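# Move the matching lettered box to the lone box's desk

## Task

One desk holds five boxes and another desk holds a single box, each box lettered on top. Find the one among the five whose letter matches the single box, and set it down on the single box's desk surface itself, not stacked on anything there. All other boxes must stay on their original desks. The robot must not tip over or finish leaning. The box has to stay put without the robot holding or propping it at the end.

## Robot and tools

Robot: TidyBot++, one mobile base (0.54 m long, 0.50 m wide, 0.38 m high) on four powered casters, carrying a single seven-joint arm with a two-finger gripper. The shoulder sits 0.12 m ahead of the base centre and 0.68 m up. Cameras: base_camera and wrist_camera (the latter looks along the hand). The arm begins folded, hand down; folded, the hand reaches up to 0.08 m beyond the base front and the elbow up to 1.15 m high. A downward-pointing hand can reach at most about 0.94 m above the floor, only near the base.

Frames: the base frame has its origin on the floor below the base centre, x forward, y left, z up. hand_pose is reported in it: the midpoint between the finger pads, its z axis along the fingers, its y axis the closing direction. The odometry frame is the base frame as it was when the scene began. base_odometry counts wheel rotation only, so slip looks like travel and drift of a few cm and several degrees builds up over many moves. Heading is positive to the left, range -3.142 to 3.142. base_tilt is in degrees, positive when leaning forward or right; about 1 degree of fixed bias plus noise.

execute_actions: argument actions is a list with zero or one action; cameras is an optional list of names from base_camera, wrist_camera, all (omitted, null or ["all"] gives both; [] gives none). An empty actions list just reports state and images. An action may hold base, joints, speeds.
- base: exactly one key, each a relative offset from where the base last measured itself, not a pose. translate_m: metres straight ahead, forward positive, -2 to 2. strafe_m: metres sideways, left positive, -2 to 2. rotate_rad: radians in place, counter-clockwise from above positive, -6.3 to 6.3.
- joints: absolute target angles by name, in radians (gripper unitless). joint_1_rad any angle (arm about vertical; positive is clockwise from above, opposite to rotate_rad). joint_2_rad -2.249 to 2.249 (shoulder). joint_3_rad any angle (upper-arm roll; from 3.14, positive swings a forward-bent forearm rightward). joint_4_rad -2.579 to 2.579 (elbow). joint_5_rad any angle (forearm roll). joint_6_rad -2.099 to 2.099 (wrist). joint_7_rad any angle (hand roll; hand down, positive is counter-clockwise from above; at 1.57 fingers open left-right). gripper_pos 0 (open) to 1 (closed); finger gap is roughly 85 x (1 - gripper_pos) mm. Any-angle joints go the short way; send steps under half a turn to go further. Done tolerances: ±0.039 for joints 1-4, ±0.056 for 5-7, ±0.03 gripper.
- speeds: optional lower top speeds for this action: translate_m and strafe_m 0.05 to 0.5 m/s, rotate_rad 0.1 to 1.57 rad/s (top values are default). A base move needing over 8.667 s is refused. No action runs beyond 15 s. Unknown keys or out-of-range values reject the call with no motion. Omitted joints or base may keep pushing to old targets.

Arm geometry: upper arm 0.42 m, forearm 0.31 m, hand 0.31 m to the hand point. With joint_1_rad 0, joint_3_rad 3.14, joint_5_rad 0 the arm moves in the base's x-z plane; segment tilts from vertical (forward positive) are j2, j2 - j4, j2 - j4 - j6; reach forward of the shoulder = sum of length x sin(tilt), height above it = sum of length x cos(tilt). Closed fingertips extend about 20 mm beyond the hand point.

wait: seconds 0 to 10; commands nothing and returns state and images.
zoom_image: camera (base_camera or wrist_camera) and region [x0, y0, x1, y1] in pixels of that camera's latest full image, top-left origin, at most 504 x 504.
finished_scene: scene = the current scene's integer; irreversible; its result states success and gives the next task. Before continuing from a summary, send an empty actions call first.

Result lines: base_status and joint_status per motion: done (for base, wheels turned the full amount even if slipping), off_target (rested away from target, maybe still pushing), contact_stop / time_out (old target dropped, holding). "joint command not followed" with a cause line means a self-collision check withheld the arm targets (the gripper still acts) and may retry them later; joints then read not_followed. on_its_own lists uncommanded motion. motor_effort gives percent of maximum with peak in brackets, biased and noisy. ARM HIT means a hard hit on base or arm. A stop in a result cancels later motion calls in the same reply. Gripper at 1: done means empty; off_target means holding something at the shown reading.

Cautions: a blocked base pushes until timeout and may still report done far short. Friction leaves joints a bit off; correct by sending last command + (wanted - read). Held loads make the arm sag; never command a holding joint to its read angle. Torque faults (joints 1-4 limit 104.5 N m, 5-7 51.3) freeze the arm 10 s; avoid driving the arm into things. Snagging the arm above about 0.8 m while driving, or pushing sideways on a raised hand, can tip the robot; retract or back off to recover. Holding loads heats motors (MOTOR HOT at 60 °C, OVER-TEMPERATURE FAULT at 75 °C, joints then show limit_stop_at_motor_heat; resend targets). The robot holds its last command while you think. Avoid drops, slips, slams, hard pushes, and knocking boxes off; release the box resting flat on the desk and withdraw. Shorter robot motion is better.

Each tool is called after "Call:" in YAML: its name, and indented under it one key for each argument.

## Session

Call:
execute_actions:
  actions: []

Scene clock: 0.00 s.
base_odometry: x=+0.000 y=+0.000 heading=+0.000 (m, m, rad; odometry frame)
base_tilt: forward=-0.4 right=-0.2 (deg)
base_status: not commanded
joint_positions: joint_1_rad=-0.008 joint_2_rad=-0.376 joint_3_rad=+3.156 joint_4_rad=-2.560 joint_5_rad=-0.002 joint_6_rad=-0.838 joint_7_rad=+1.593 gripper_pos=+0.000
joint_status: not commanded
motor_effort: joint_1_rad=+0 joint_2_rad=-1 joint_3_rad=+0 joint_4_rad=+13 joint_5_rad=-1 joint_6_rad=+1 joint_7_rad=+0 (%)
hand_pose: x=+0.2591 y=+0.0016 z=+0.5833 quat_wxyz=(-0.003, +0.998, +0.008, +0.060) (m; base frame)
pictures: base_camera, wrist_camera
Images, in order (width x height): base_camera 644x364, wrist_camera 644x476.

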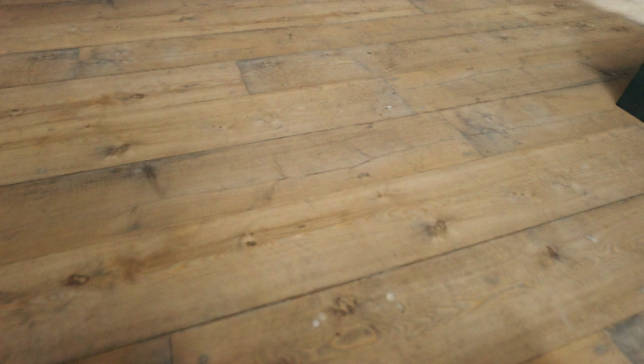

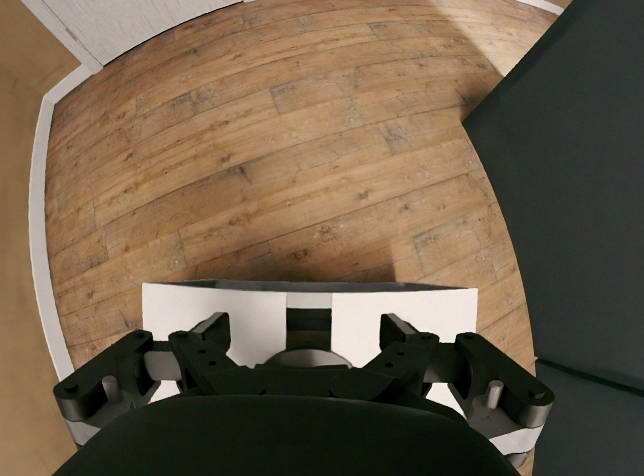

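Call:
execute_actions:
  actions:
    - {"joints":{"joint_1_rad":0.4,"joint_2_rad":-0.8,"joint_4_rad":-2.2,"joint_6_rad":-0.5}}
  cameras: ["wrist_camera"]

Call:
execute_actions:
  actions:
    - {"joints":{"joint_1_rad":2.4}}
  cameras: ["wrist_camera"]

Call:
execute_actions:
  actions:
    - {"joints":{"joint_1_rad":4.4}}
  cameras: ["wrist_camera"]

Scene clock: 9.27 s.
base_odometry: x=+0.000 y=+0.000 heading=+0.000 (m, m, rad; odometry frame)
base_tilt: forward=-0.4 right=-0.2 (deg)
base_status: not commanded
joint_positions: joint_1_rad=+0.389 joint_2_rad=-0.794 joint_3_rad=+3.156 joint_4_rad=-2.218 joint_5_rad=-0.002 joint_6_rad=-0.521 joint_7_rad=+1.593 gripper_pos=+0.000
joint_status: all done
motor_effort: joint_1_rad=+0(1) joint_2_rad=+5(6) joint_3_rad=-1(0) joint_4_rad=+20(21) joint_5_rad=-1(0) joint_6_rad=+7(7) joint_7_rad=-1(0) (%)
hand_pose: x=+0.3958 y=-0.1176 z=+0.9089 quat_wxyz=(+0.113, +0.811, -0.158, +0.552) (m; base frame)
pictures: wrist_camera
Images, in order (width x height): wrist_camera 644x476.

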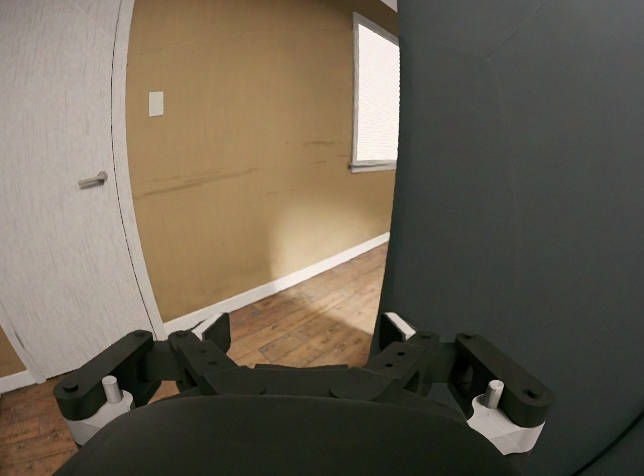

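Scene clock: 12.37 s.
base_odometry: x=+0.000 y=+0.000 heading=+0.000 (m, m, rad; odometry frame)
base_tilt: forward=-0.4 right=-0.2 (deg)
base_status: not commanded
joint_positions: joint_1_rad=+2.389 joint_2_rad=-0.794 joint_3_rad=+3.156 joint_4_rad=-2.218 joint_5_rad=-0.002 joint_6_rad=-0.521 joint_7_rad=+1.593 gripper_pos=+0.000
joint_status: all done
motor_effort: joint_1_rad=+0(1) joint_2_rad=+5(5) joint_3_rad=+0(0) joint_4_rad=+20(20) joint_5_rad=+0(1) joint_6_rad=+7(7) joint_7_rad=-1(0) (%)
hand_pose: x=-0.1031 y=-0.2028 z=+0.9089 quat_wxyz=(+0.525, +0.305, -0.768, +0.203) (m; base frame)
pictures: wrist_camera
Images, in order (width x height): wrist_camera 644x476.

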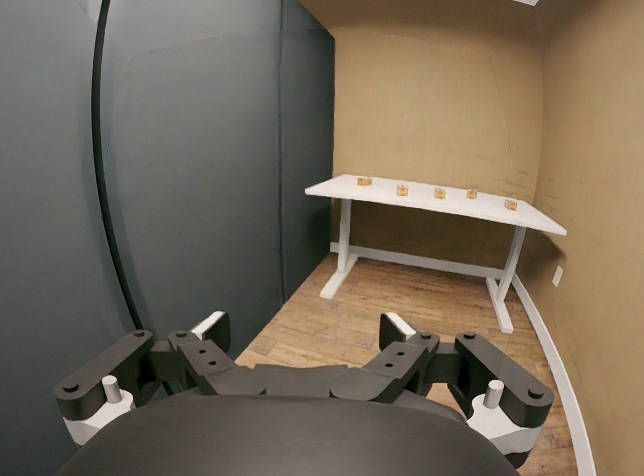

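Scene clock: 15.47 s.
base_odometry: x=+0.000 y=+0.000 heading=+0.000 (m, m, rad; odometry frame)
base_tilt: forward=-0.4 right=-0.2 (deg)
base_status: not commanded
joint_positions: joint_1_rad=+4.389 joint_2_rad=-0.794 joint_3_rad=+3.156 joint_4_rad=-2.218 joint_5_rad=-0.002 joint_6_rad=-0.521 joint_7_rad=+1.593 gripper_pos=+0.000
joint_status: all done
motor_effort: joint_1_rad=+0(0) joint_2_rad=+5(5) joint_3_rad=+0(0) joint_4_rad=+20(21) joint_5_rad=-1(1) joint_6_rad=+7(8) joint_7_rad=+0(0) (%)
hand_pose: x=+0.0270 y=+0.2863 z=+0.9089 quat_wxyz=(+0.455, -0.481, -0.672, -0.332) (m; base frame)
pictures: wrist_camera
Images, in order (width x height): wrist_camera 644x476.

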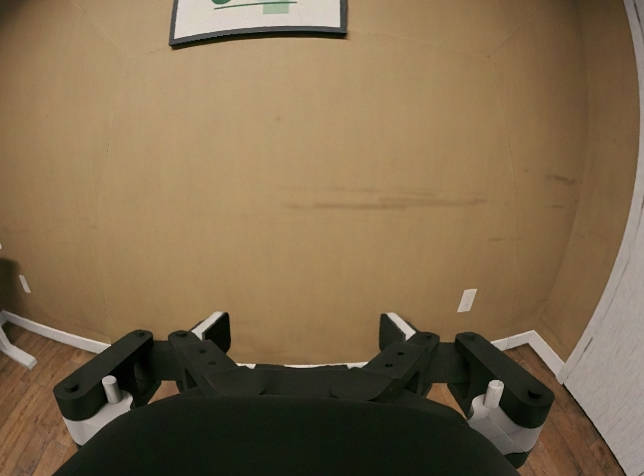

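Call:
execute_actions:
  actions:
    - {"base":{"rotate_rad":-1.23},"joints":{"joint_1_rad":6.27,"joint_6_rad":-0.7}}

Scene clock: 25.03 s.
base_odometry: x=+0.000 y=+0.000 heading=-1.230 (m, m, rad; odometry frame)
base_tilt: forward=-0.4 right=-0.2 (deg)
base_status: done
joint_positions: joint_1_rad=+6.259 joint_2_rad=-0.795 joint_3_rad=+3.156 joint_4_rad=-2.218 joint_5_rad=-0.002 joint_6_rad=-0.675 joint_7_rad=+1.593 gripper_pos=+0.000
joint_status: all done
motor_effort: joint_1_rad=+1(2) joint_2_rad=+5(6) joint_3_rad=-1(0) joint_4_rad=+20(21) joint_5_rad=-1(0) joint_6_rad=+7(7) joint_7_rad=-1(0) (%)
hand_pose: x=+0.3987 y=+0.0038 z=+0.8660 quat_wxyz=(+0.003, -0.867, -0.013, -0.498) (m; base frame)
pictures: base_camera, wrist_camera
Images, in order (width x height): base_camera 644x364, wrist_camera 644x476.

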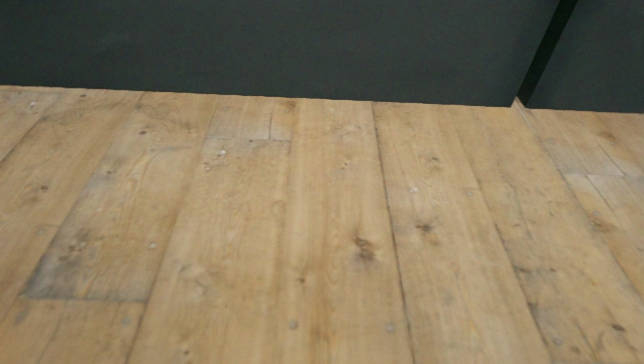

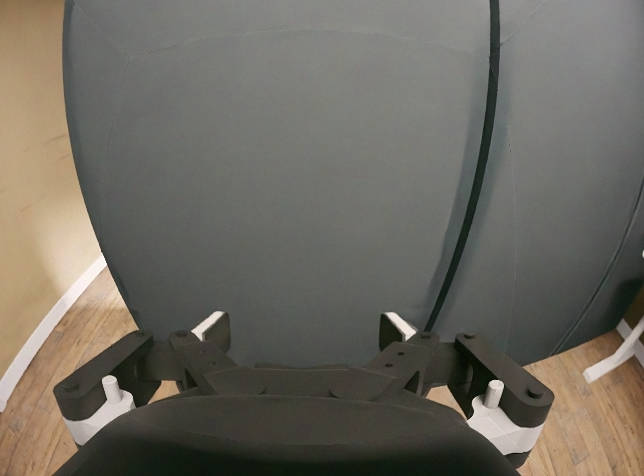

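Call:
execute_actions:
  actions:
    - {"base":{"strafe_m":0.85}}

Scene clock: 33.73 s.
base_odometry: x=+0.801 y=+0.284 heading=-1.230 (m, m, rad; odometry frame)
base_tilt: forward=-0.4 right=-0.2 (deg)
base_status: done
joint_positions: joint_1_rad=+6.259 joint_2_rad=-0.795 joint_3_rad=+3.156 joint_4_rad=-2.218 joint_5_rad=-0.002 joint_6_rad=-0.675 joint_7_rad=+1.593 gripper_pos=+0.000
joint_status: not commanded
motor_effort: joint_1_rad=+0(1) joint_2_rad=+5(6) joint_3_rad=-1(1) joint_4_rad=+20(20) joint_5_rad=+0(1) joint_6_rad=+7(7) joint_7_rad=-1(0) (%)
hand_pose: x=+0.3987 y=+0.0037 z=+0.8660 quat_wxyz=(+0.003, -0.867, -0.013, -0.498) (m; base frame)
pictures: base_camera, wrist_camera
Images, in order (width x height): base_camera 644x364, wrist_camera 644x476.

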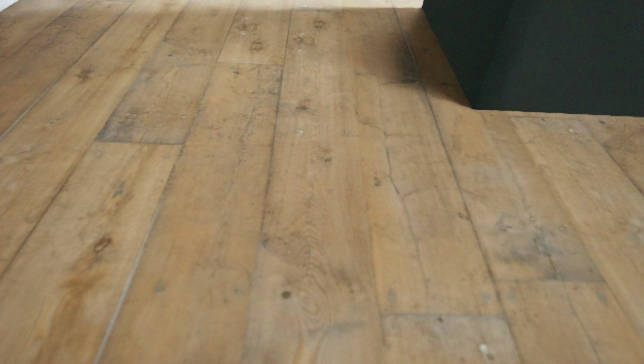

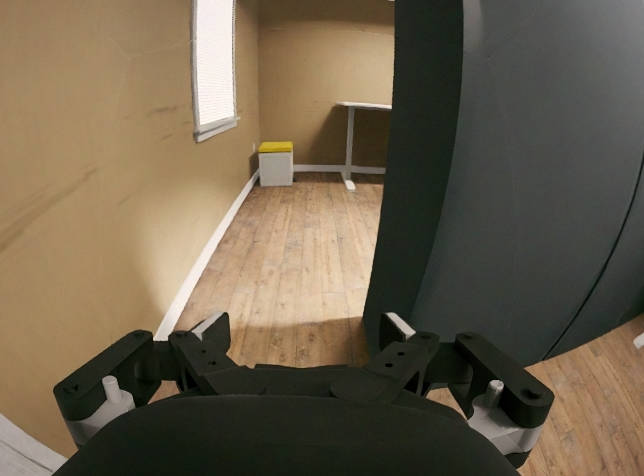

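Call:
execute_actions:
  actions:
    - {"base":{"strafe_m":0.25}}
  cameras: ["base_camera"]

Call:
execute_actions:
  actions:
    - {"base":{"translate_m":1.5}}

Scene clock: 40.10 s.
base_odometry: x=+1.037 y=+0.367 heading=-1.231 (m, m, rad; odometry frame)
base_tilt: forward=-0.4 right=-0.2 (deg)
base_status: done
joint_positions: joint_1_rad=+6.260 joint_2_rad=-0.795 joint_3_rad=+3.156 joint_4_rad=-2.218 joint_5_rad=-0.002 joint_6_rad=-0.675 joint_7_rad=+1.593 gripper_pos=+0.000
joint_status: not commanded
motor_effort: joint_1_rad=+0(1) joint_2_rad=+5(5) joint_3_rad=-1(1) joint_4_rad=+20(20) joint_5_rad=-1(0) joint_6_rad=+6(6) joint_7_rad=-1(0) (%)
hand_pose: x=+0.3987 y=+0.0035 z=+0.8660 quat_wxyz=(+0.003, -0.867, -0.013, -0.498) (m; base frame)
pictures: base_camera
Images, in order (width x height): base_camera 644x364.

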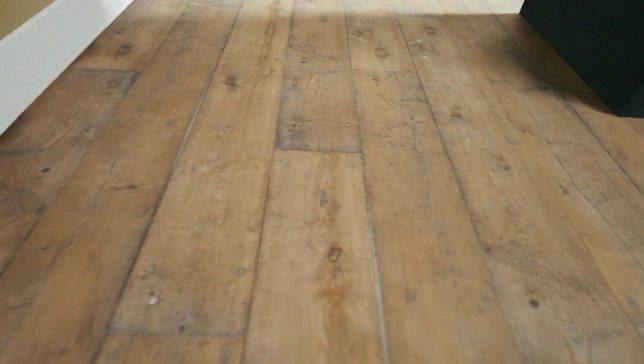

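Scene clock: 44.47 s.
base_odometry: x=+1.538 y=-1.047 heading=-1.231 (m, m, rad; odometry frame)
base_tilt: forward=-0.4 right=-0.2 (deg)
base_status: done
joint_positions: joint_1_rad=+6.260 joint_2_rad=-0.796 joint_3_rad=+3.156 joint_4_rad=-2.218 joint_5_rad=-0.002 joint_6_rad=-0.678 joint_7_rad=+1.593 gripper_pos=+0.000
joint_status: not commanded
motor_effort: joint_1_rad=+0(0) joint_2_rad=+5(8) joint_3_rad=+0(0) joint_4_rad=+20(21) joint_5_rad=-1(1) joint_6_rad=+7(7) joint_7_rad=+0(0) (%)
hand_pose: x=+0.3980 y=+0.0035 z=+0.8654 quat_wxyz=(+0.003, -0.868, -0.013, -0.497) (m; base frame)
pictures: base_camera, wrist_camera
Images, in order (width x height): base_camera 644x364, wrist_camera 644x476.

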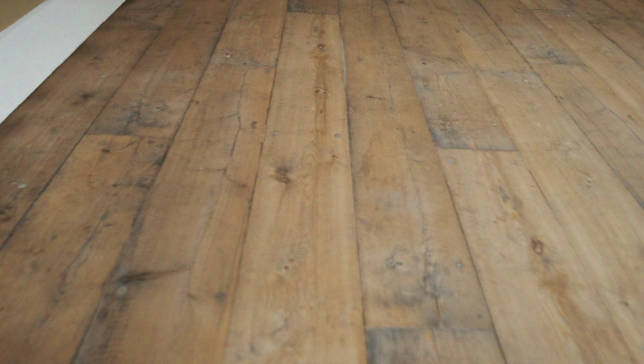

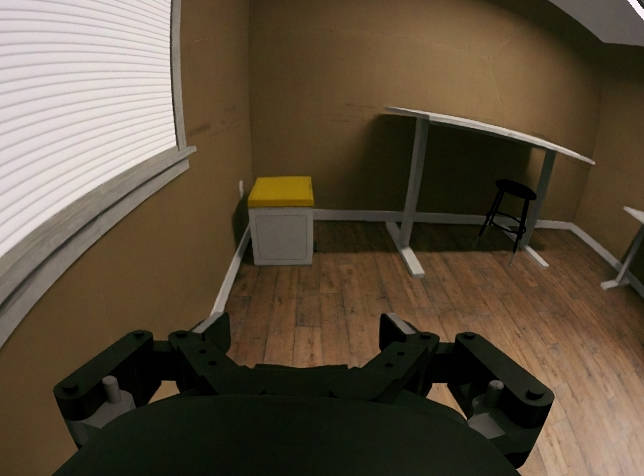

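Call:
execute_actions:
  actions:
    - {"base":{"translate_m":0.5},"joints":{"joint_1_rad":0.5,"joint_2_rad":-0.3,"joint_4_rad":-0.9,"joint_6_rad":-1.4}}

Scene clock: 49.80 s.
base_odometry: x=+1.705 y=-1.519 heading=-1.231 (m, m, rad; odometry frame)
base_tilt: forward=-0.4 right=-0.2 (deg)
base_status: done
joint_positions: joint_1_rad=+6.769 joint_2_rad=-0.313 joint_3_rad=+3.156 joint_4_rad=-0.921 joint_5_rad=-0.002 joint_6_rad=-1.375 joint_7_rad=+1.593 gripper_pos=+0.000
joint_status: all done
motor_effort: joint_1_rad=+0(0) joint_2_rad=-4(7) joint_3_rad=-1(0) joint_4_rad=+14(20) joint_5_rad=+0(1) joint_6_rad=+7(8) joint_7_rad=-1(1) (%)
hand_pose: x=+0.4130 y=-0.1612 z=+1.2157 quat_wxyz=(-0.139, -0.813, +0.199, -0.530) (m; base frame)
pictures: base_camera, wrist_camera
Images, in order (width x height): base_camera 644x364, wrist_camera 644x476.

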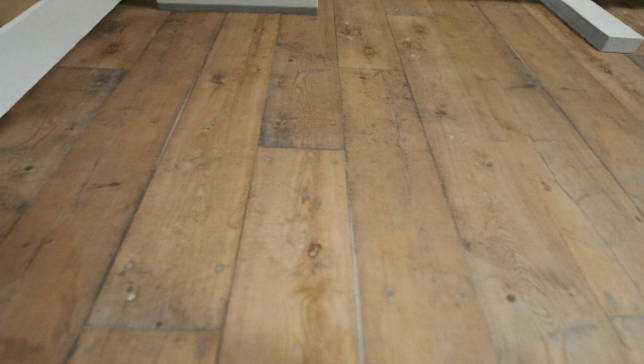

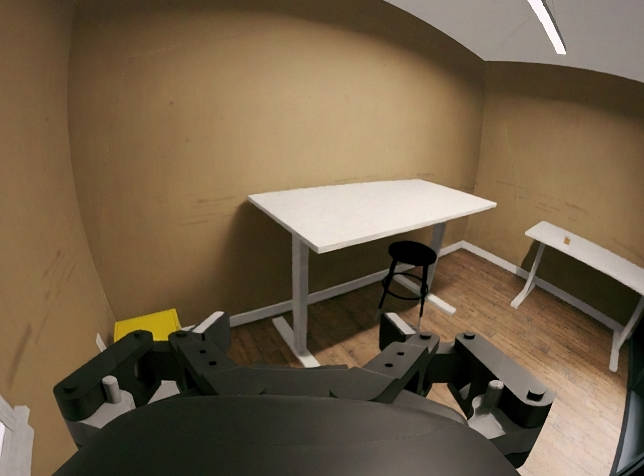

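Call:
execute_actions:
  actions:
    - {"base":{"rotate_rad":-1.57},"joints":{"joint_1_rad":0.0,"joint_6_rad":-1.5}}

Scene clock: 56.07 s.
base_odometry: x=+1.705 y=-1.519 heading=-2.800 (m, m, rad; odometry frame)
base_tilt: forward=-0.4 right=-0.2 (deg)
base_status: done
joint_positions: joint_1_rad=+6.297 joint_2_rad=-0.307 joint_3_rad=+3.156 joint_4_rad=-0.921 joint_5_rad=-0.002 joint_6_rad=-1.475 joint_7_rad=+1.593 gripper_pos=+0.000
joint_status: all done
motor_effort: joint_1_rad=+0(1) joint_2_rad=-3(5) joint_3_rad=-1(1) joint_4_rad=+14(14) joint_5_rad=-1(0) joint_6_rad=+7(8) joint_7_rad=-1(0) (%)
hand_pose: x=+0.4434 y=-0.0092 z=+1.1859 quat_wxyz=(-0.010, -0.864, +0.003, -0.503) (m; base frame)
pictures: base_camera, wrist_camera
Images, in order (width x height): base_camera 644x364, wrist_camera 644x476.

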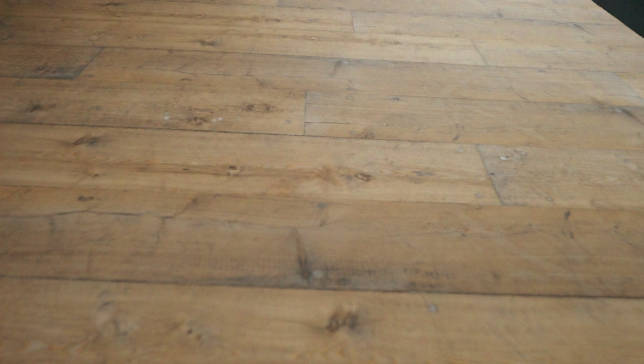

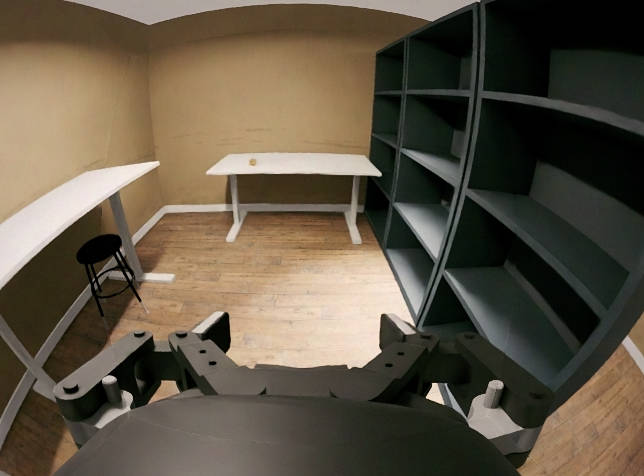

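Call:
execute_actions:
  actions:
    - {"base":{"translate_m":1.1}}

Scene clock: 62.17 s.
base_odometry: x=+0.668 y=-1.886 heading=-2.801 (m, m, rad; odometry frame)
base_tilt: forward=-0.4 right=-0.2 (deg)
base_status: done
joint_positions: joint_1_rad=+6.297 joint_2_rad=-0.298 joint_3_rad=+3.156 joint_4_rad=-0.919 joint_5_rad=-0.002 joint_6_rad=-1.477 joint_7_rad=+1.593 gripper_pos=+0.000
joint_status: not commanded
motor_effort: joint_1_rad=+0(0) joint_2_rad=-4(7) joint_3_rad=-1(0) joint_4_rad=+14(14) joint_5_rad=+0(0) joint_6_rad=+7(7) joint_7_rad=+0(1) (%)
hand_pose: x=+0.4477 y=-0.0093 z=+1.1828 quat_wxyz=(-0.010, -0.867, +0.003, -0.498) (m; base frame)
pictures: base_camera, wrist_camera
Images, in order (width x height): base_camera 644x364, wrist_camera 644x476.

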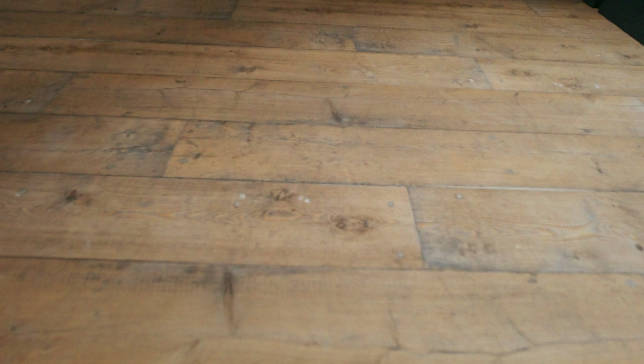

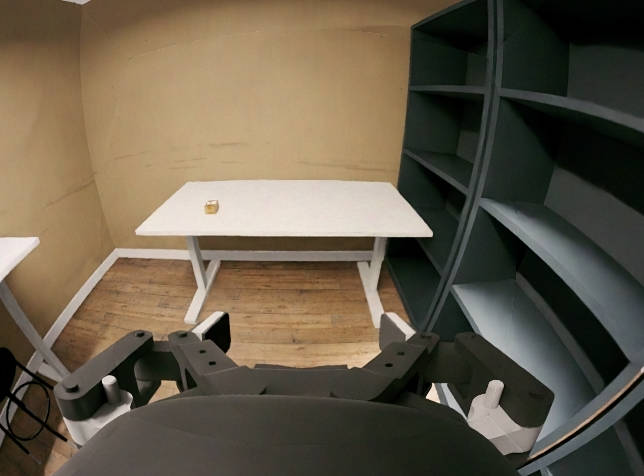

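Call:
execute_actions:
  actions:
    - {"base":{"strafe_m":0.12},"joints":{"joint_1_rad":-0.35,"joint_2_rad":0.0,"joint_4_rad":-0.95,"joint_6_rad":-1.5}}
  cameras: []

Call:
execute_actions:
  actions:
    - {"base":{"translate_m":0.4}}

Scene clock: 66.93 s.
base_odometry: x=+0.708 y=-2.000 heading=-2.801 (m, m, rad; odometry frame)
base_tilt: forward=-0.4 right=-0.2 (deg)
base_status: done
joint_positions: joint_1_rad=+5.943 joint_2_rad=+0.006 joint_3_rad=+3.156 joint_4_rad=-0.937 joint_5_rad=-0.002 joint_6_rad=-1.477 joint_7_rad=+1.593 gripper_pos=+0.000
joint_status: all done
motor_effort: joint_1_rad=+0(2) joint_2_rad=-18(23) joint_3_rad=-1(3) joint_4_rad=+16(17) joint_5_rad=+0(1) joint_6_rad=+5(6) joint_7_rad=+0(0) (%)
hand_pose: x=+0.5569 y=+0.1500 z=+1.0534 quat_wxyz=(+0.054, -0.921, -0.162, -0.349) (m; base frame)
pictures: none
No camera images: the call's "cameras" was empty. Leave "cameras" out to get every camera's image.

Scene clock: 69.07 s.
base_odometry: x=+0.331 y=-2.134 heading=-2.800 (m, m, rad; odometry frame)
base_tilt: forward=-0.4 right=-0.2 (deg)
base_status: done
joint_positions: joint_1_rad=+5.943 joint_2_rad=+0.008 joint_3_rad=+3.156 joint_4_rad=-0.937 joint_5_rad=-0.002 joint_6_rad=-1.479 joint_7_rad=+1.593 gripper_pos=+0.000
joint_status: not commanded
motor_effort: joint_1_rad=+0(0) joint_2_rad=-17(22) joint_3_rad=-1(2) joint_4_rad=+16(17) joint_5_rad=+0(0) joint_6_rad=+5(6) joint_7_rad=+0(1) (%)
hand_pose: x=+0.5570 y=+0.1501 z=+1.0523 quat_wxyz=(+0.054, -0.922, -0.163, -0.347) (m; base frame)
pictures: base_camera, wrist_camera
Images, in order (width x height): base_camera 644x364, wrist_camera 644x476.

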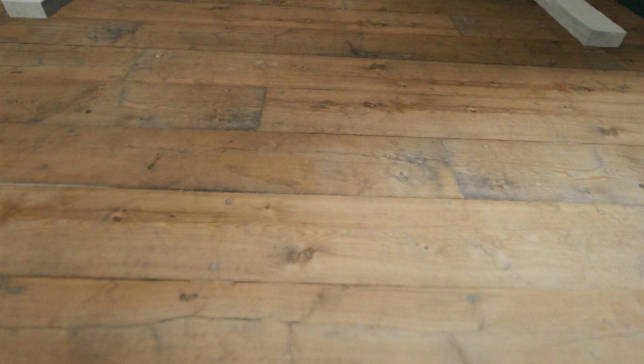

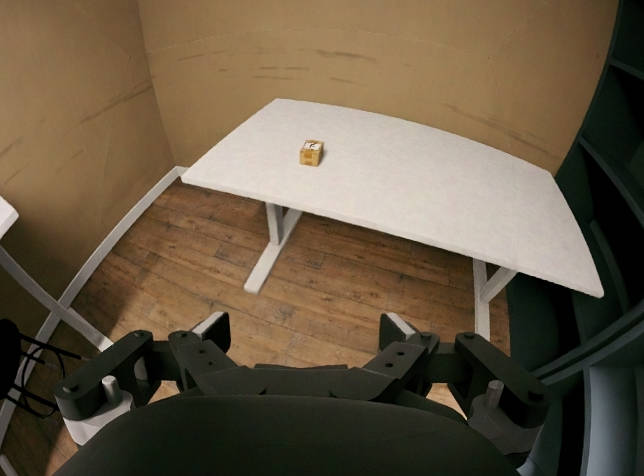

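Call:
execute_actions:
  actions:
    - {"base":{"translate_m":0.4},"joints":{"joint_1_rad":-0.45,"joint_6_rad":-1.65}}

Scene clock: 73.63 s.
base_odometry: x=-0.046 y=-2.268 heading=-2.800 (m, m, rad; odometry frame)
base_tilt: forward=-0.4 right=-0.2 (deg)
base_status: done
joint_positions: joint_1_rad=+5.839 joint_2_rad=+0.008 joint_3_rad=+3.156 joint_4_rad=-0.937 joint_5_rad=-0.002 joint_6_rad=-1.632 joint_7_rad=+1.593 gripper_pos=+0.000
joint_status: all done
motor_effort: joint_1_rad=+0(1) joint_2_rad=-17(21) joint_3_rad=+0(1) joint_4_rad=+16(17) joint_5_rad=-1(0) joint_6_rad=+4(5) joint_7_rad=+0(0) (%)
hand_pose: x=+0.5043 y=+0.1788 z=+1.0239 quat_wxyz=(+0.057, -0.936, -0.216, -0.273) (m; base frame)
pictures: base_camera, wrist_camera
Images, in order (width x height): base_camera 644x364, wrist_camera 644x476.

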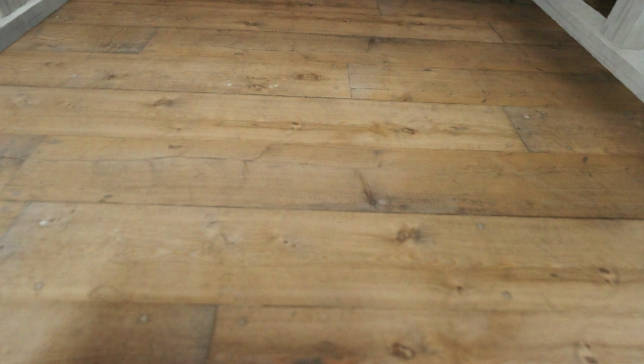

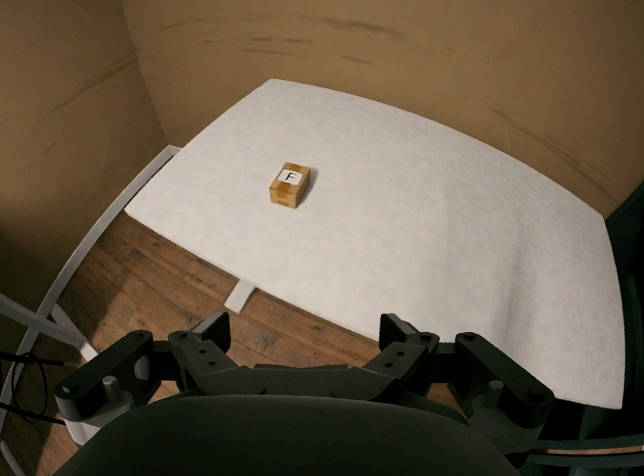

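Call:
zoom_image:
  camera: "wrist_camera"
  region: [255, 150, 325, 220]

Region (255, 150, 325, 220) of wrist_camera's 644x476 image, scaled by 7.200.

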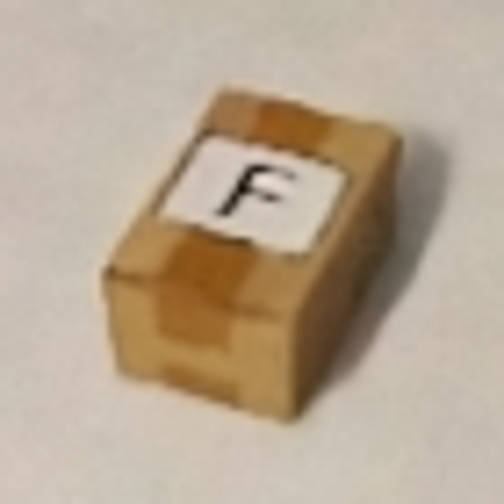

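Call:
execute_actions:
  actions:
    - {"base":{"translate_m":-1.9},"joints":{"joint_1_rad":0.0,"joint_2_rad":-0.8,"joint_4_rad":-2.2,"joint_6_rad":-0.7}}
  cameras: ["base_camera"]

Call:
execute_actions:
  actions:
    - {"base":{"rotate_rad":1.57}}

Scene clock: 85.13 s.
base_odometry: x=+1.744 y=-1.632 heading=-2.800 (m, m, rad; odometry frame)
base_tilt: forward=-0.4 right=-0.2 (deg)
base_status: done
joint_positions: joint_1_rad=+6.269 joint_2_rad=-0.794 joint_3_rad=+3.156 joint_4_rad=-2.180 joint_5_rad=-0.002 joint_6_rad=-0.724 joint_7_rad=+1.593 gripper_pos=+0.000
joint_status: all done
motor_effort: joint_1_rad=+0(1) joint_2_rad=+5(22) joint_3_rad=+0(1) joint_4_rad=+20(20) joint_5_rad=+0(1) joint_6_rad=+7(8) joint_7_rad=-1(0) (%)
hand_pose: x=+0.3953 y=+0.0007 z=+0.8748 quat_wxyz=(+0.001, -0.870, -0.008, -0.493) (m; base frame)
pictures: base_camera
Images, in order (width x height): base_camera 644x364.

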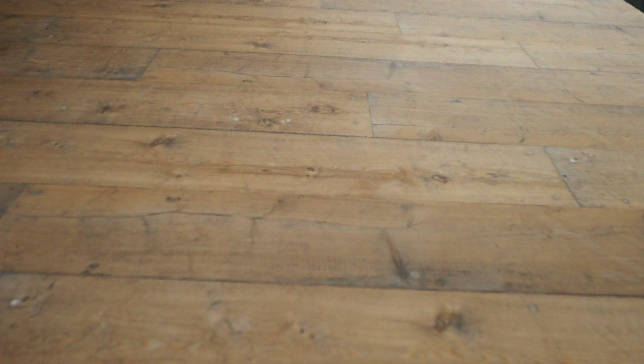

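Scene clock: 87.43 s.
base_odometry: x=+1.744 y=-1.632 heading=-1.231 (m, m, rad; odometry frame)
base_tilt: forward=-0.4 right=-0.2 (deg)
base_status: done
joint_positions: joint_1_rad=+6.272 joint_2_rad=-0.794 joint_3_rad=+3.156 joint_4_rad=-2.180 joint_5_rad=-0.002 joint_6_rad=-0.723 joint_7_rad=+1.593 gripper_pos=+0.000
joint_status: not commanded
motor_effort: joint_1_rad=+0(1) joint_2_rad=+5(6) joint_3_rad=-1(0) joint_4_rad=+20(20) joint_5_rad=+0(1) joint_6_rad=+7(7) joint_7_rad=+0(0) (%)
hand_pose: x=+0.3953 y=+0.0001 z=+0.8749 quat_wxyz=(+0.000, -0.870, -0.007, -0.493) (m; base frame)
pictures: base_camera, wrist_camera
Images, in order (width x height): base_camera 644x364, wrist_camera 644x476.

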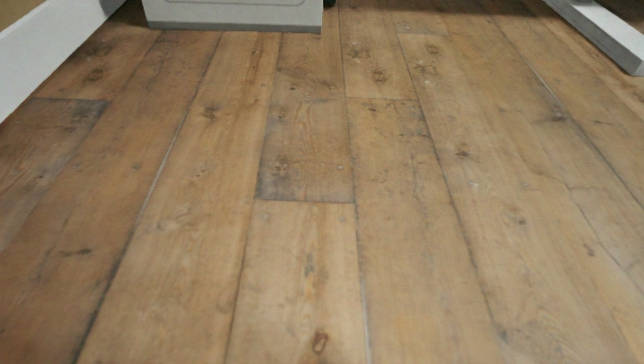

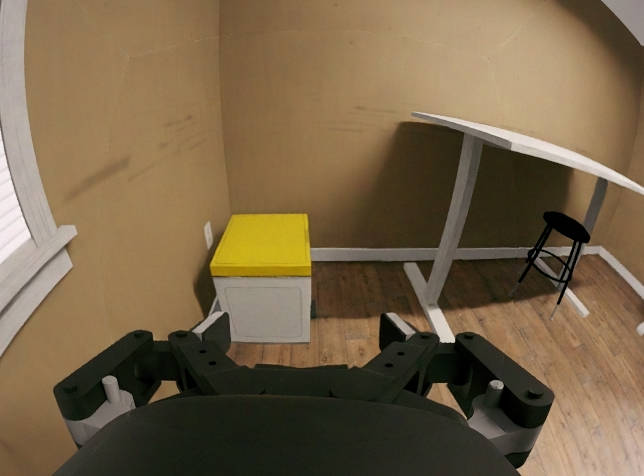

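Call:
execute_actions:
  actions:
    - {"base":{"translate_m":-2.0}}
  cameras: ["base_camera"]

Call:
execute_actions:
  actions:
    - {"base":{"translate_m":-0.25}}
  cameras: ["base_camera"]

Call:
execute_actions:
  actions:
    - {"base":{"rotate_rad":-1.57}}

Scene clock: 97.03 s.
base_odometry: x=+1.076 y=+0.254 heading=-1.230 (m, m, rad; odometry frame)
base_tilt: forward=-0.4 right=-0.2 (deg)
base_status: done
joint_positions: joint_1_rad=+6.272 joint_2_rad=-0.797 joint_3_rad=+3.156 joint_4_rad=-2.180 joint_5_rad=-0.002 joint_6_rad=-0.721 joint_7_rad=+1.593 gripper_pos=+0.000
joint_status: not commanded
motor_effort: joint_1_rad=+0(0) joint_2_rad=+5(8) joint_3_rad=+0(0) joint_4_rad=+20(21) joint_5_rad=+0(0) joint_6_rad=+6(7) joint_7_rad=-1(0) (%)
hand_pose: x=+0.3951 y=+0.0001 z=+0.8760 quat_wxyz=(+0.000, -0.869, -0.007, -0.495) (m; base frame)
pictures: base_camera
Images, in order (width x height): base_camera 644x364.

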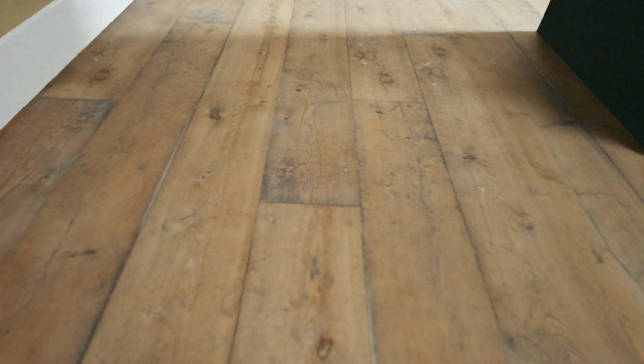

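Scene clock: 98.80 s.
base_odometry: x=+0.992 y=+0.489 heading=-1.230 (m, m, rad; odometry frame)
base_tilt: forward=-0.4 right=-0.2 (deg)
base_status: done
joint_positions: joint_1_rad=+6.272 joint_2_rad=-0.802 joint_3_rad=+3.156 joint_4_rad=-2.181 joint_5_rad=-0.002 joint_6_rad=-0.721 joint_7_rad=+1.593 gripper_pos=+0.000
joint_status: not commanded
motor_effort: joint_1_rad=+0(1) joint_2_rad=+5(8) joint_3_rad=-1(0) joint_4_rad=+20(21) joint_5_rad=-1(0) joint_6_rad=+7(7) joint_7_rad=+0(0) (%)
hand_pose: x=+0.3942 y=+0.0001 z=+0.8775 quat_wxyz=(+0.000, -0.867, -0.007, -0.498) (m; base frame)
pictures: base_camera
Images, in order (width x height): base_camera 644x364.

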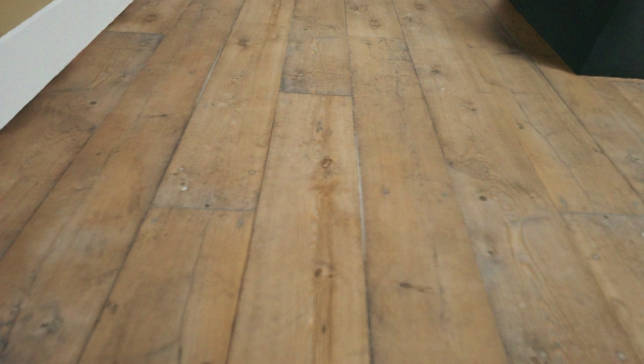

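Scene clock: 101.10 s.
base_odometry: x=+0.992 y=+0.489 heading=-2.800 (m, m, rad; odometry frame)
base_tilt: forward=-0.4 right=-0.2 (deg)
base_status: done
joint_positions: joint_1_rad=+6.274 joint_2_rad=-0.802 joint_3_rad=+3.156 joint_4_rad=-2.181 joint_5_rad=-0.002 joint_6_rad=-0.721 joint_7_rad=+1.593 gripper_pos=+0.000
joint_status: not commanded
motor_effort: joint_1_rad=+0(1) joint_2_rad=+6(6) joint_3_rad=+0(0) joint_4_rad=+20(20) joint_5_rad=-1(1) joint_6_rad=+6(7) joint_7_rad=-1(1) (%)
hand_pose: x=+0.3942 y=-0.0006 z=+0.8775 quat_wxyz=(+0.000, -0.867, -0.006, -0.498) (m; base frame)
pictures: base_camera, wrist_camera
Images, in order (width x height): base_camera 644x364, wrist_camera 644x476.

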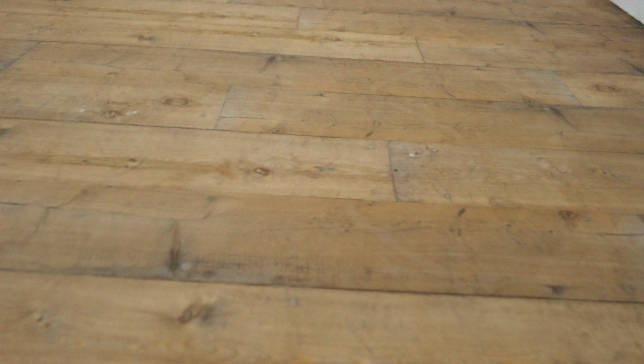

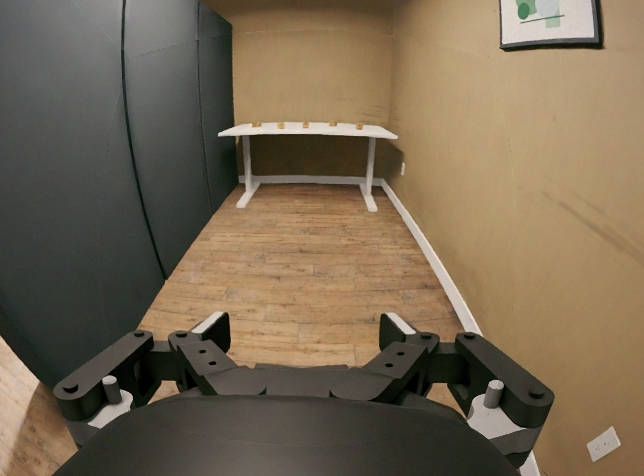

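Call:
execute_actions:
  actions:
    - {"base":{"translate_m":1.7},"joints":{"joint_2_rad":-0.3,"joint_4_rad":-1.1,"joint_6_rad":-1.4}}

Scene clock: 108.93 s.
base_odometry: x=-0.610 y=-0.079 heading=-2.800 (m, m, rad; odometry frame)
base_tilt: forward=-0.4 right=-0.2 (deg)
base_status: done
joint_positions: joint_1_rad=+6.274 joint_2_rad=-0.300 joint_3_rad=+3.156 joint_4_rad=-1.121 joint_5_rad=-0.002 joint_6_rad=-1.376 joint_7_rad=+1.593 gripper_pos=+0.000
joint_status: all done
motor_effort: joint_1_rad=+0(0) joint_2_rad=-7(10) joint_3_rad=+0(0) joint_4_rad=+16(21) joint_5_rad=+0(1) joint_6_rad=+6(8) joint_7_rad=-1(0) (%)
hand_pose: x=+0.4772 y=-0.0016 z=+1.1153 quat_wxyz=(-0.003, -0.891, -0.007, -0.455) (m; base frame)
pictures: base_camera, wrist_camera
Images, in order (width x height): base_camera 644x364, wrist_camera 644x476.

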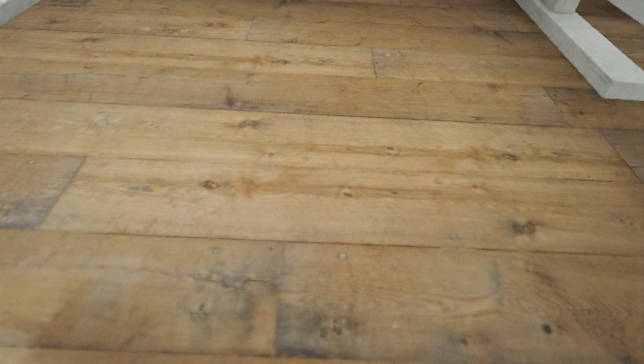

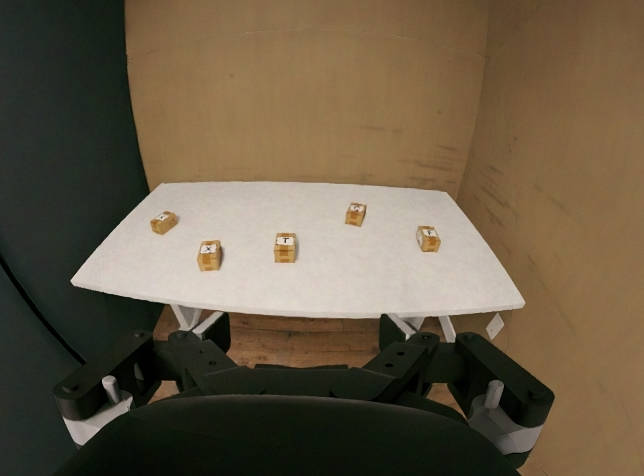

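Call:
zoom_image:
  camera: "wrist_camera"
  region: [330, 190, 460, 265]

Call:
zoom_image:
  camera: "wrist_camera"
  region: [140, 200, 310, 280]

Region (330, 190, 460, 265) of wrist_camera's 644x476 image, scaled by 3.877; it fills the top 291 rows of this view, and the rest is white.

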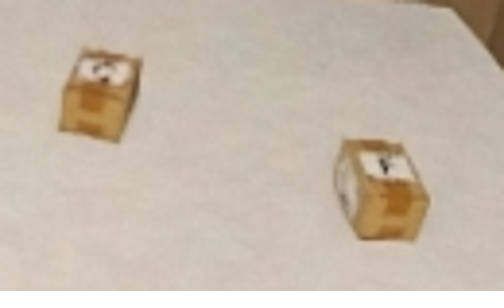

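Region (140, 200, 310, 280) of wrist_camera's 644x476 image, scaled by 2.965; it fills the top 237 rows of this view, and the rest is white.

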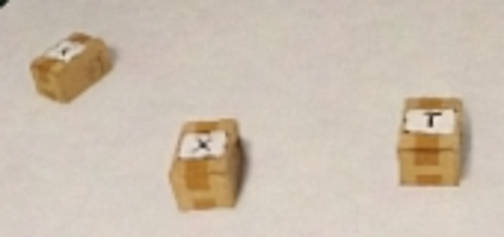

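Call:
execute_actions:
  actions:
    - {"base":{"translate_m":0.15},"joints":{"joint_1_rad":0.5,"joint_2_rad":-0.1,"joint_4_rad":-1.1,"joint_6_rad":-1.55}}

Scene clock: 115.23 s.
base_odometry: x=-0.752 y=-0.129 heading=-2.801 (m, m, rad; odometry frame)
base_tilt: forward=-0.4 right=-0.2 (deg)
base_status: done
joint_positions: joint_1_rad=+6.773 joint_2_rad=-0.101 joint_3_rad=+3.156 joint_4_rad=-1.119 joint_5_rad=-0.002 joint_6_rad=-1.526 joint_7_rad=+1.593 gripper_pos=+0.000
joint_status: all done
motor_effort: joint_1_rad=+0(2) joint_2_rad=-14(18) joint_3_rad=-1(0) joint_4_rad=+16(17) joint_5_rad=-1(1) joint_6_rad=+4(6) joint_7_rad=+0(0) (%)
hand_pose: x=+0.4703 y=-0.1923 z=+1.0082 quat_wxyz=(-0.075, -0.928, +0.228, -0.285) (m; base frame)
pictures: base_camera, wrist_camera
Images, in order (width x height): base_camera 644x364, wrist_camera 644x476.

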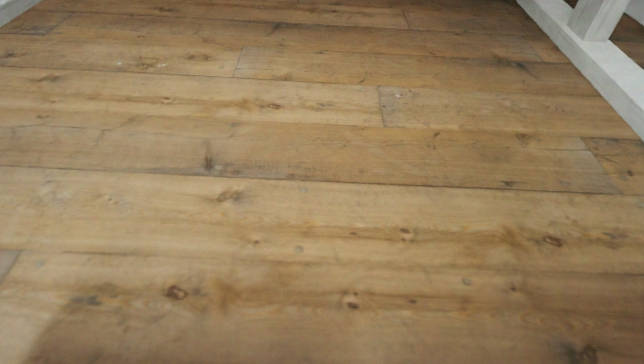

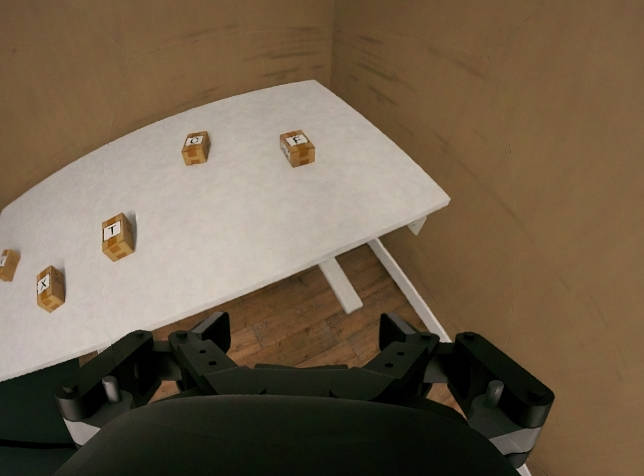

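Call:
zoom_image:
  camera: "wrist_camera"
  region: [170, 115, 330, 185]

Region (170, 115, 330, 185) of wrist_camera's 644x476 image, scaled by 3.150; it fills the top 220 rows of this view, and the rest is white.

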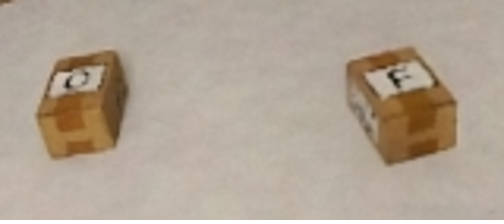

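Call:
execute_actions:
  actions:
    - {"base":{"translate_m":0.3}}
  cameras: []

Call:
execute_actions:
  actions:
    - {"base":{"strafe_m":-0.1},"joints":{"joint_1_rad":0.55,"joint_2_rad":0.1,"joint_4_rad":-1.0,"joint_6_rad":-1.7}}

Scene clock: 124.97 s.
base_odometry: x=-1.035 y=-0.229 heading=-2.801 (m, m, rad; odometry frame)
base_tilt: forward=-0.4 right=-0.2 (deg)
base_status: done
joint_positions: joint_1_rad=+6.773 joint_2_rad=-0.095 joint_3_rad=+3.156 joint_4_rad=-1.119 joint_5_rad=-0.002 joint_6_rad=-1.528 joint_7_rad=+1.593 gripper_pos=+0.000
joint_status: not commanded
motor_effort: joint_1_rad=+0(1) joint_2_rad=-15(18) joint_3_rad=-1(0) joint_4_rad=+16(17) joint_5_rad=+0(0) joint_6_rad=+5(4) joint_7_rad=+0(1) (%)
hand_pose: x=+0.4715 y=-0.1931 z=+1.0053 quat_wxyz=(-0.074, -0.929, +0.228, -0.281) (m; base frame)
pictures: none
No camera images: the call's "cameras" was empty. Leave "cameras" out to get every camera's image.

Scene clock: 126.50 s.
base_odometry: x=-1.068 y=-0.135 heading=-2.801 (m, m, rad; odometry frame)
base_tilt: forward=-0.4 right=-0.1 (deg)
base_status: done
joint_positions: joint_1_rad=+6.826 joint_2_rad=+0.107 joint_3_rad=+3.156 joint_4_rad=-1.023 joint_5_rad=-0.002 joint_6_rad=-1.675 joint_7_rad=+1.593 gripper_pos=+0.000
joint_status: all done
motor_effort: joint_1_rad=+0(1) joint_2_rad=-22(27) joint_3_rad=+0(1) joint_4_rad=+16(18) joint_5_rad=-1(1) joint_6_rad=+3(5) joint_7_rad=+0(0) (%)
hand_pose: x=+0.4871 y=-0.2266 z=+0.9406 quat_wxyz=(-0.048, -0.951, +0.260, -0.161) (m; base frame)
pictures: base_camera, wrist_camera
Images, in order (width x height): base_camera 644x364, wrist_camera 644x476.

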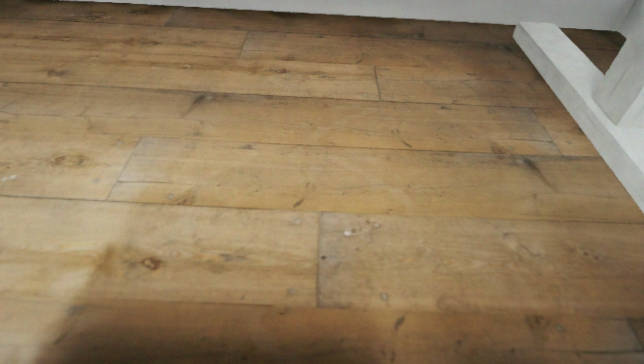

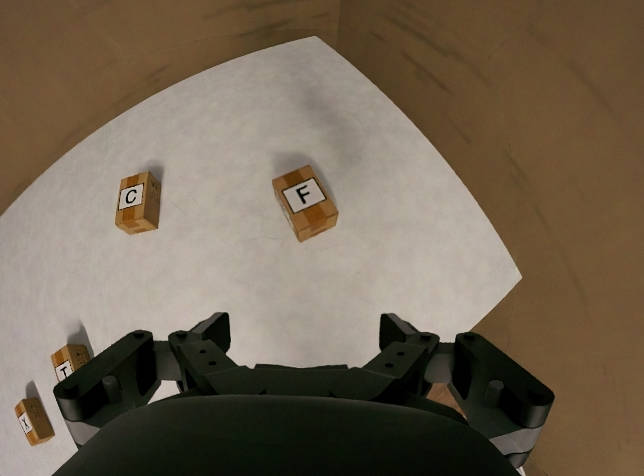

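Call:
execute_actions:
  actions:
    - {"joints":{"joint_1_rad":0.545,"joint_2_rad":0.70,"joint_4_rad":-0.36,"joint_6_rad":-1.91,"joint_7_rad":2.0}}
  cameras: ["wrist_camera"]

Scene clock: 136.30 s.
base_odometry: x=-1.068 y=-0.135 heading=-2.801 (m, m, rad; odometry frame)
base_tilt: forward=-0.4 right=-0.1 (deg)
base_status: not commanded
joint_positions: joint_1_rad=+6.826 joint_2_rad=+0.700 joint_3_rad=+3.156 joint_4_rad=-0.385 joint_5_rad=-0.002 joint_6_rad=-1.885 joint_7_rad=+1.963 gripper_pos=+0.000
joint_status: all done
motor_effort: joint_1_rad=+0(0) joint_2_rad=-40(43) joint_3_rad=-1(1) joint_4_rad=+15(17) joint_5_rad=-1(1) joint_6_rad=+1(3) joint_7_rad=+0(1) (%)
hand_pose: x=+0.6332 y=-0.3140 z=+0.8435 quat_wxyz=(-0.043, -0.993, +0.080, -0.075) (m; base frame)
pictures: wrist_camera
Images, in order (width x height): wrist_camera 644x476.

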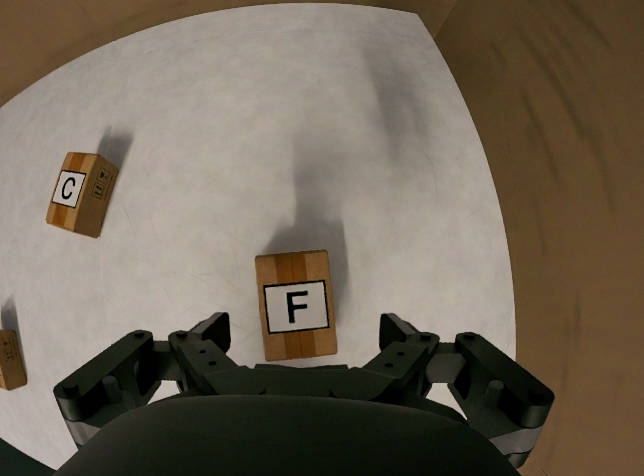

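Call:
execute_actions:
  actions:
    - {"joints":{"joint_2_rad":0.64,"joint_4_rad":-0.77,"joint_6_rad":-1.55,"joint_7_rad":2.07}}
  cameras: ["wrist_camera"]

Scene clock: 143.37 s.
base_odometry: x=-1.068 y=-0.135 heading=-2.801 (m, m, rad; odometry frame)
base_tilt: forward=-0.4 right=-0.1 (deg)
base_status: not commanded
joint_positions: joint_1_rad=+6.826 joint_2_rad=+0.655 joint_3_rad=+3.156 joint_4_rad=-0.750 joint_5_rad=-0.002 joint_6_rad=-1.574 joint_7_rad=+2.032 gripper_pos=+0.000
joint_status: all done
motor_effort: joint_1_rad=+0(0) joint_2_rad=-41(42) joint_3_rad=-1(2) joint_4_rad=+16(18) joint_5_rad=-1(1) joint_6_rad=+1(1) joint_7_rad=+0(1) (%)
hand_pose: x=+0.6448 y=-0.3224 z=+0.7600 quat_wxyz=(-0.042, -0.996, +0.046, -0.069) (m; base frame)
pictures: wrist_camera
Images, in order (width x height): wrist_camera 644x476.

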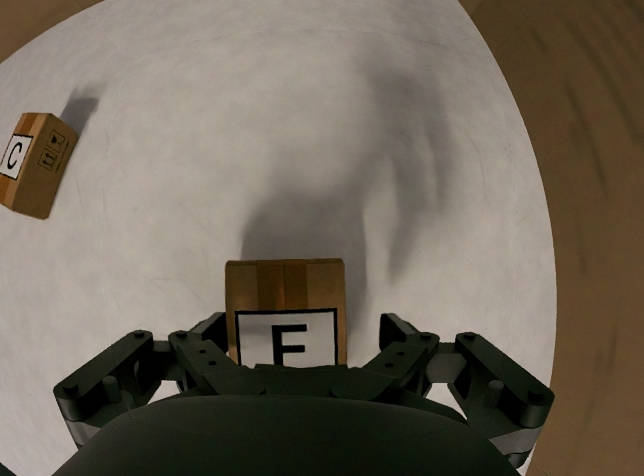

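Call:
execute_actions:
  actions:
    - {"joints":{"joint_1_rad":0.505}}
  cameras: ["wrist_camera"]

Scene clock: 147.60 s.
base_odometry: x=-1.068 y=-0.135 heading=-2.801 (m, m, rad; odometry frame)
base_tilt: forward=-0.4 right=-0.1 (deg)
base_status: not commanded
joint_positions: joint_1_rad=+6.793 joint_2_rad=+0.655 joint_3_rad=+3.156 joint_4_rad=-0.750 joint_5_rad=-0.002 joint_6_rad=-1.574 joint_7_rad=+2.032 gripper_pos=+0.000
joint_status: all done
motor_effort: joint_1_rad=+1(2) joint_2_rad=-41(41) joint_3_rad=-1(2) joint_4_rad=+16(17) joint_5_rad=+0(1) joint_6_rad=+1(1) joint_7_rad=+0(0) (%)
hand_pose: x=+0.6551 y=-0.3051 z=+0.7600 quat_wxyz=(-0.041, -0.996, +0.030, -0.070) (m; base frame)
pictures: wrist_camera
Images, in order (width x height): wrist_camera 644x476.

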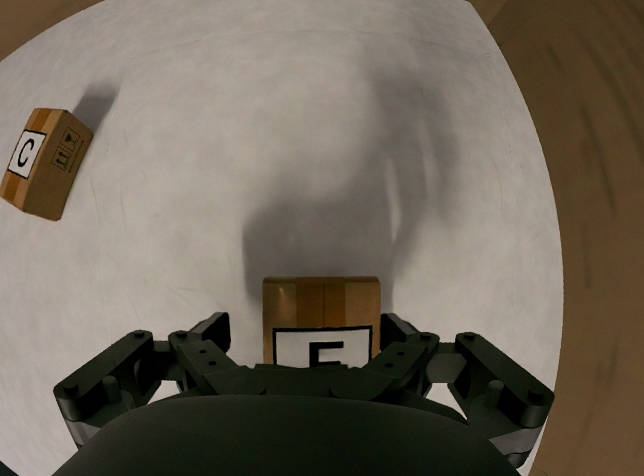

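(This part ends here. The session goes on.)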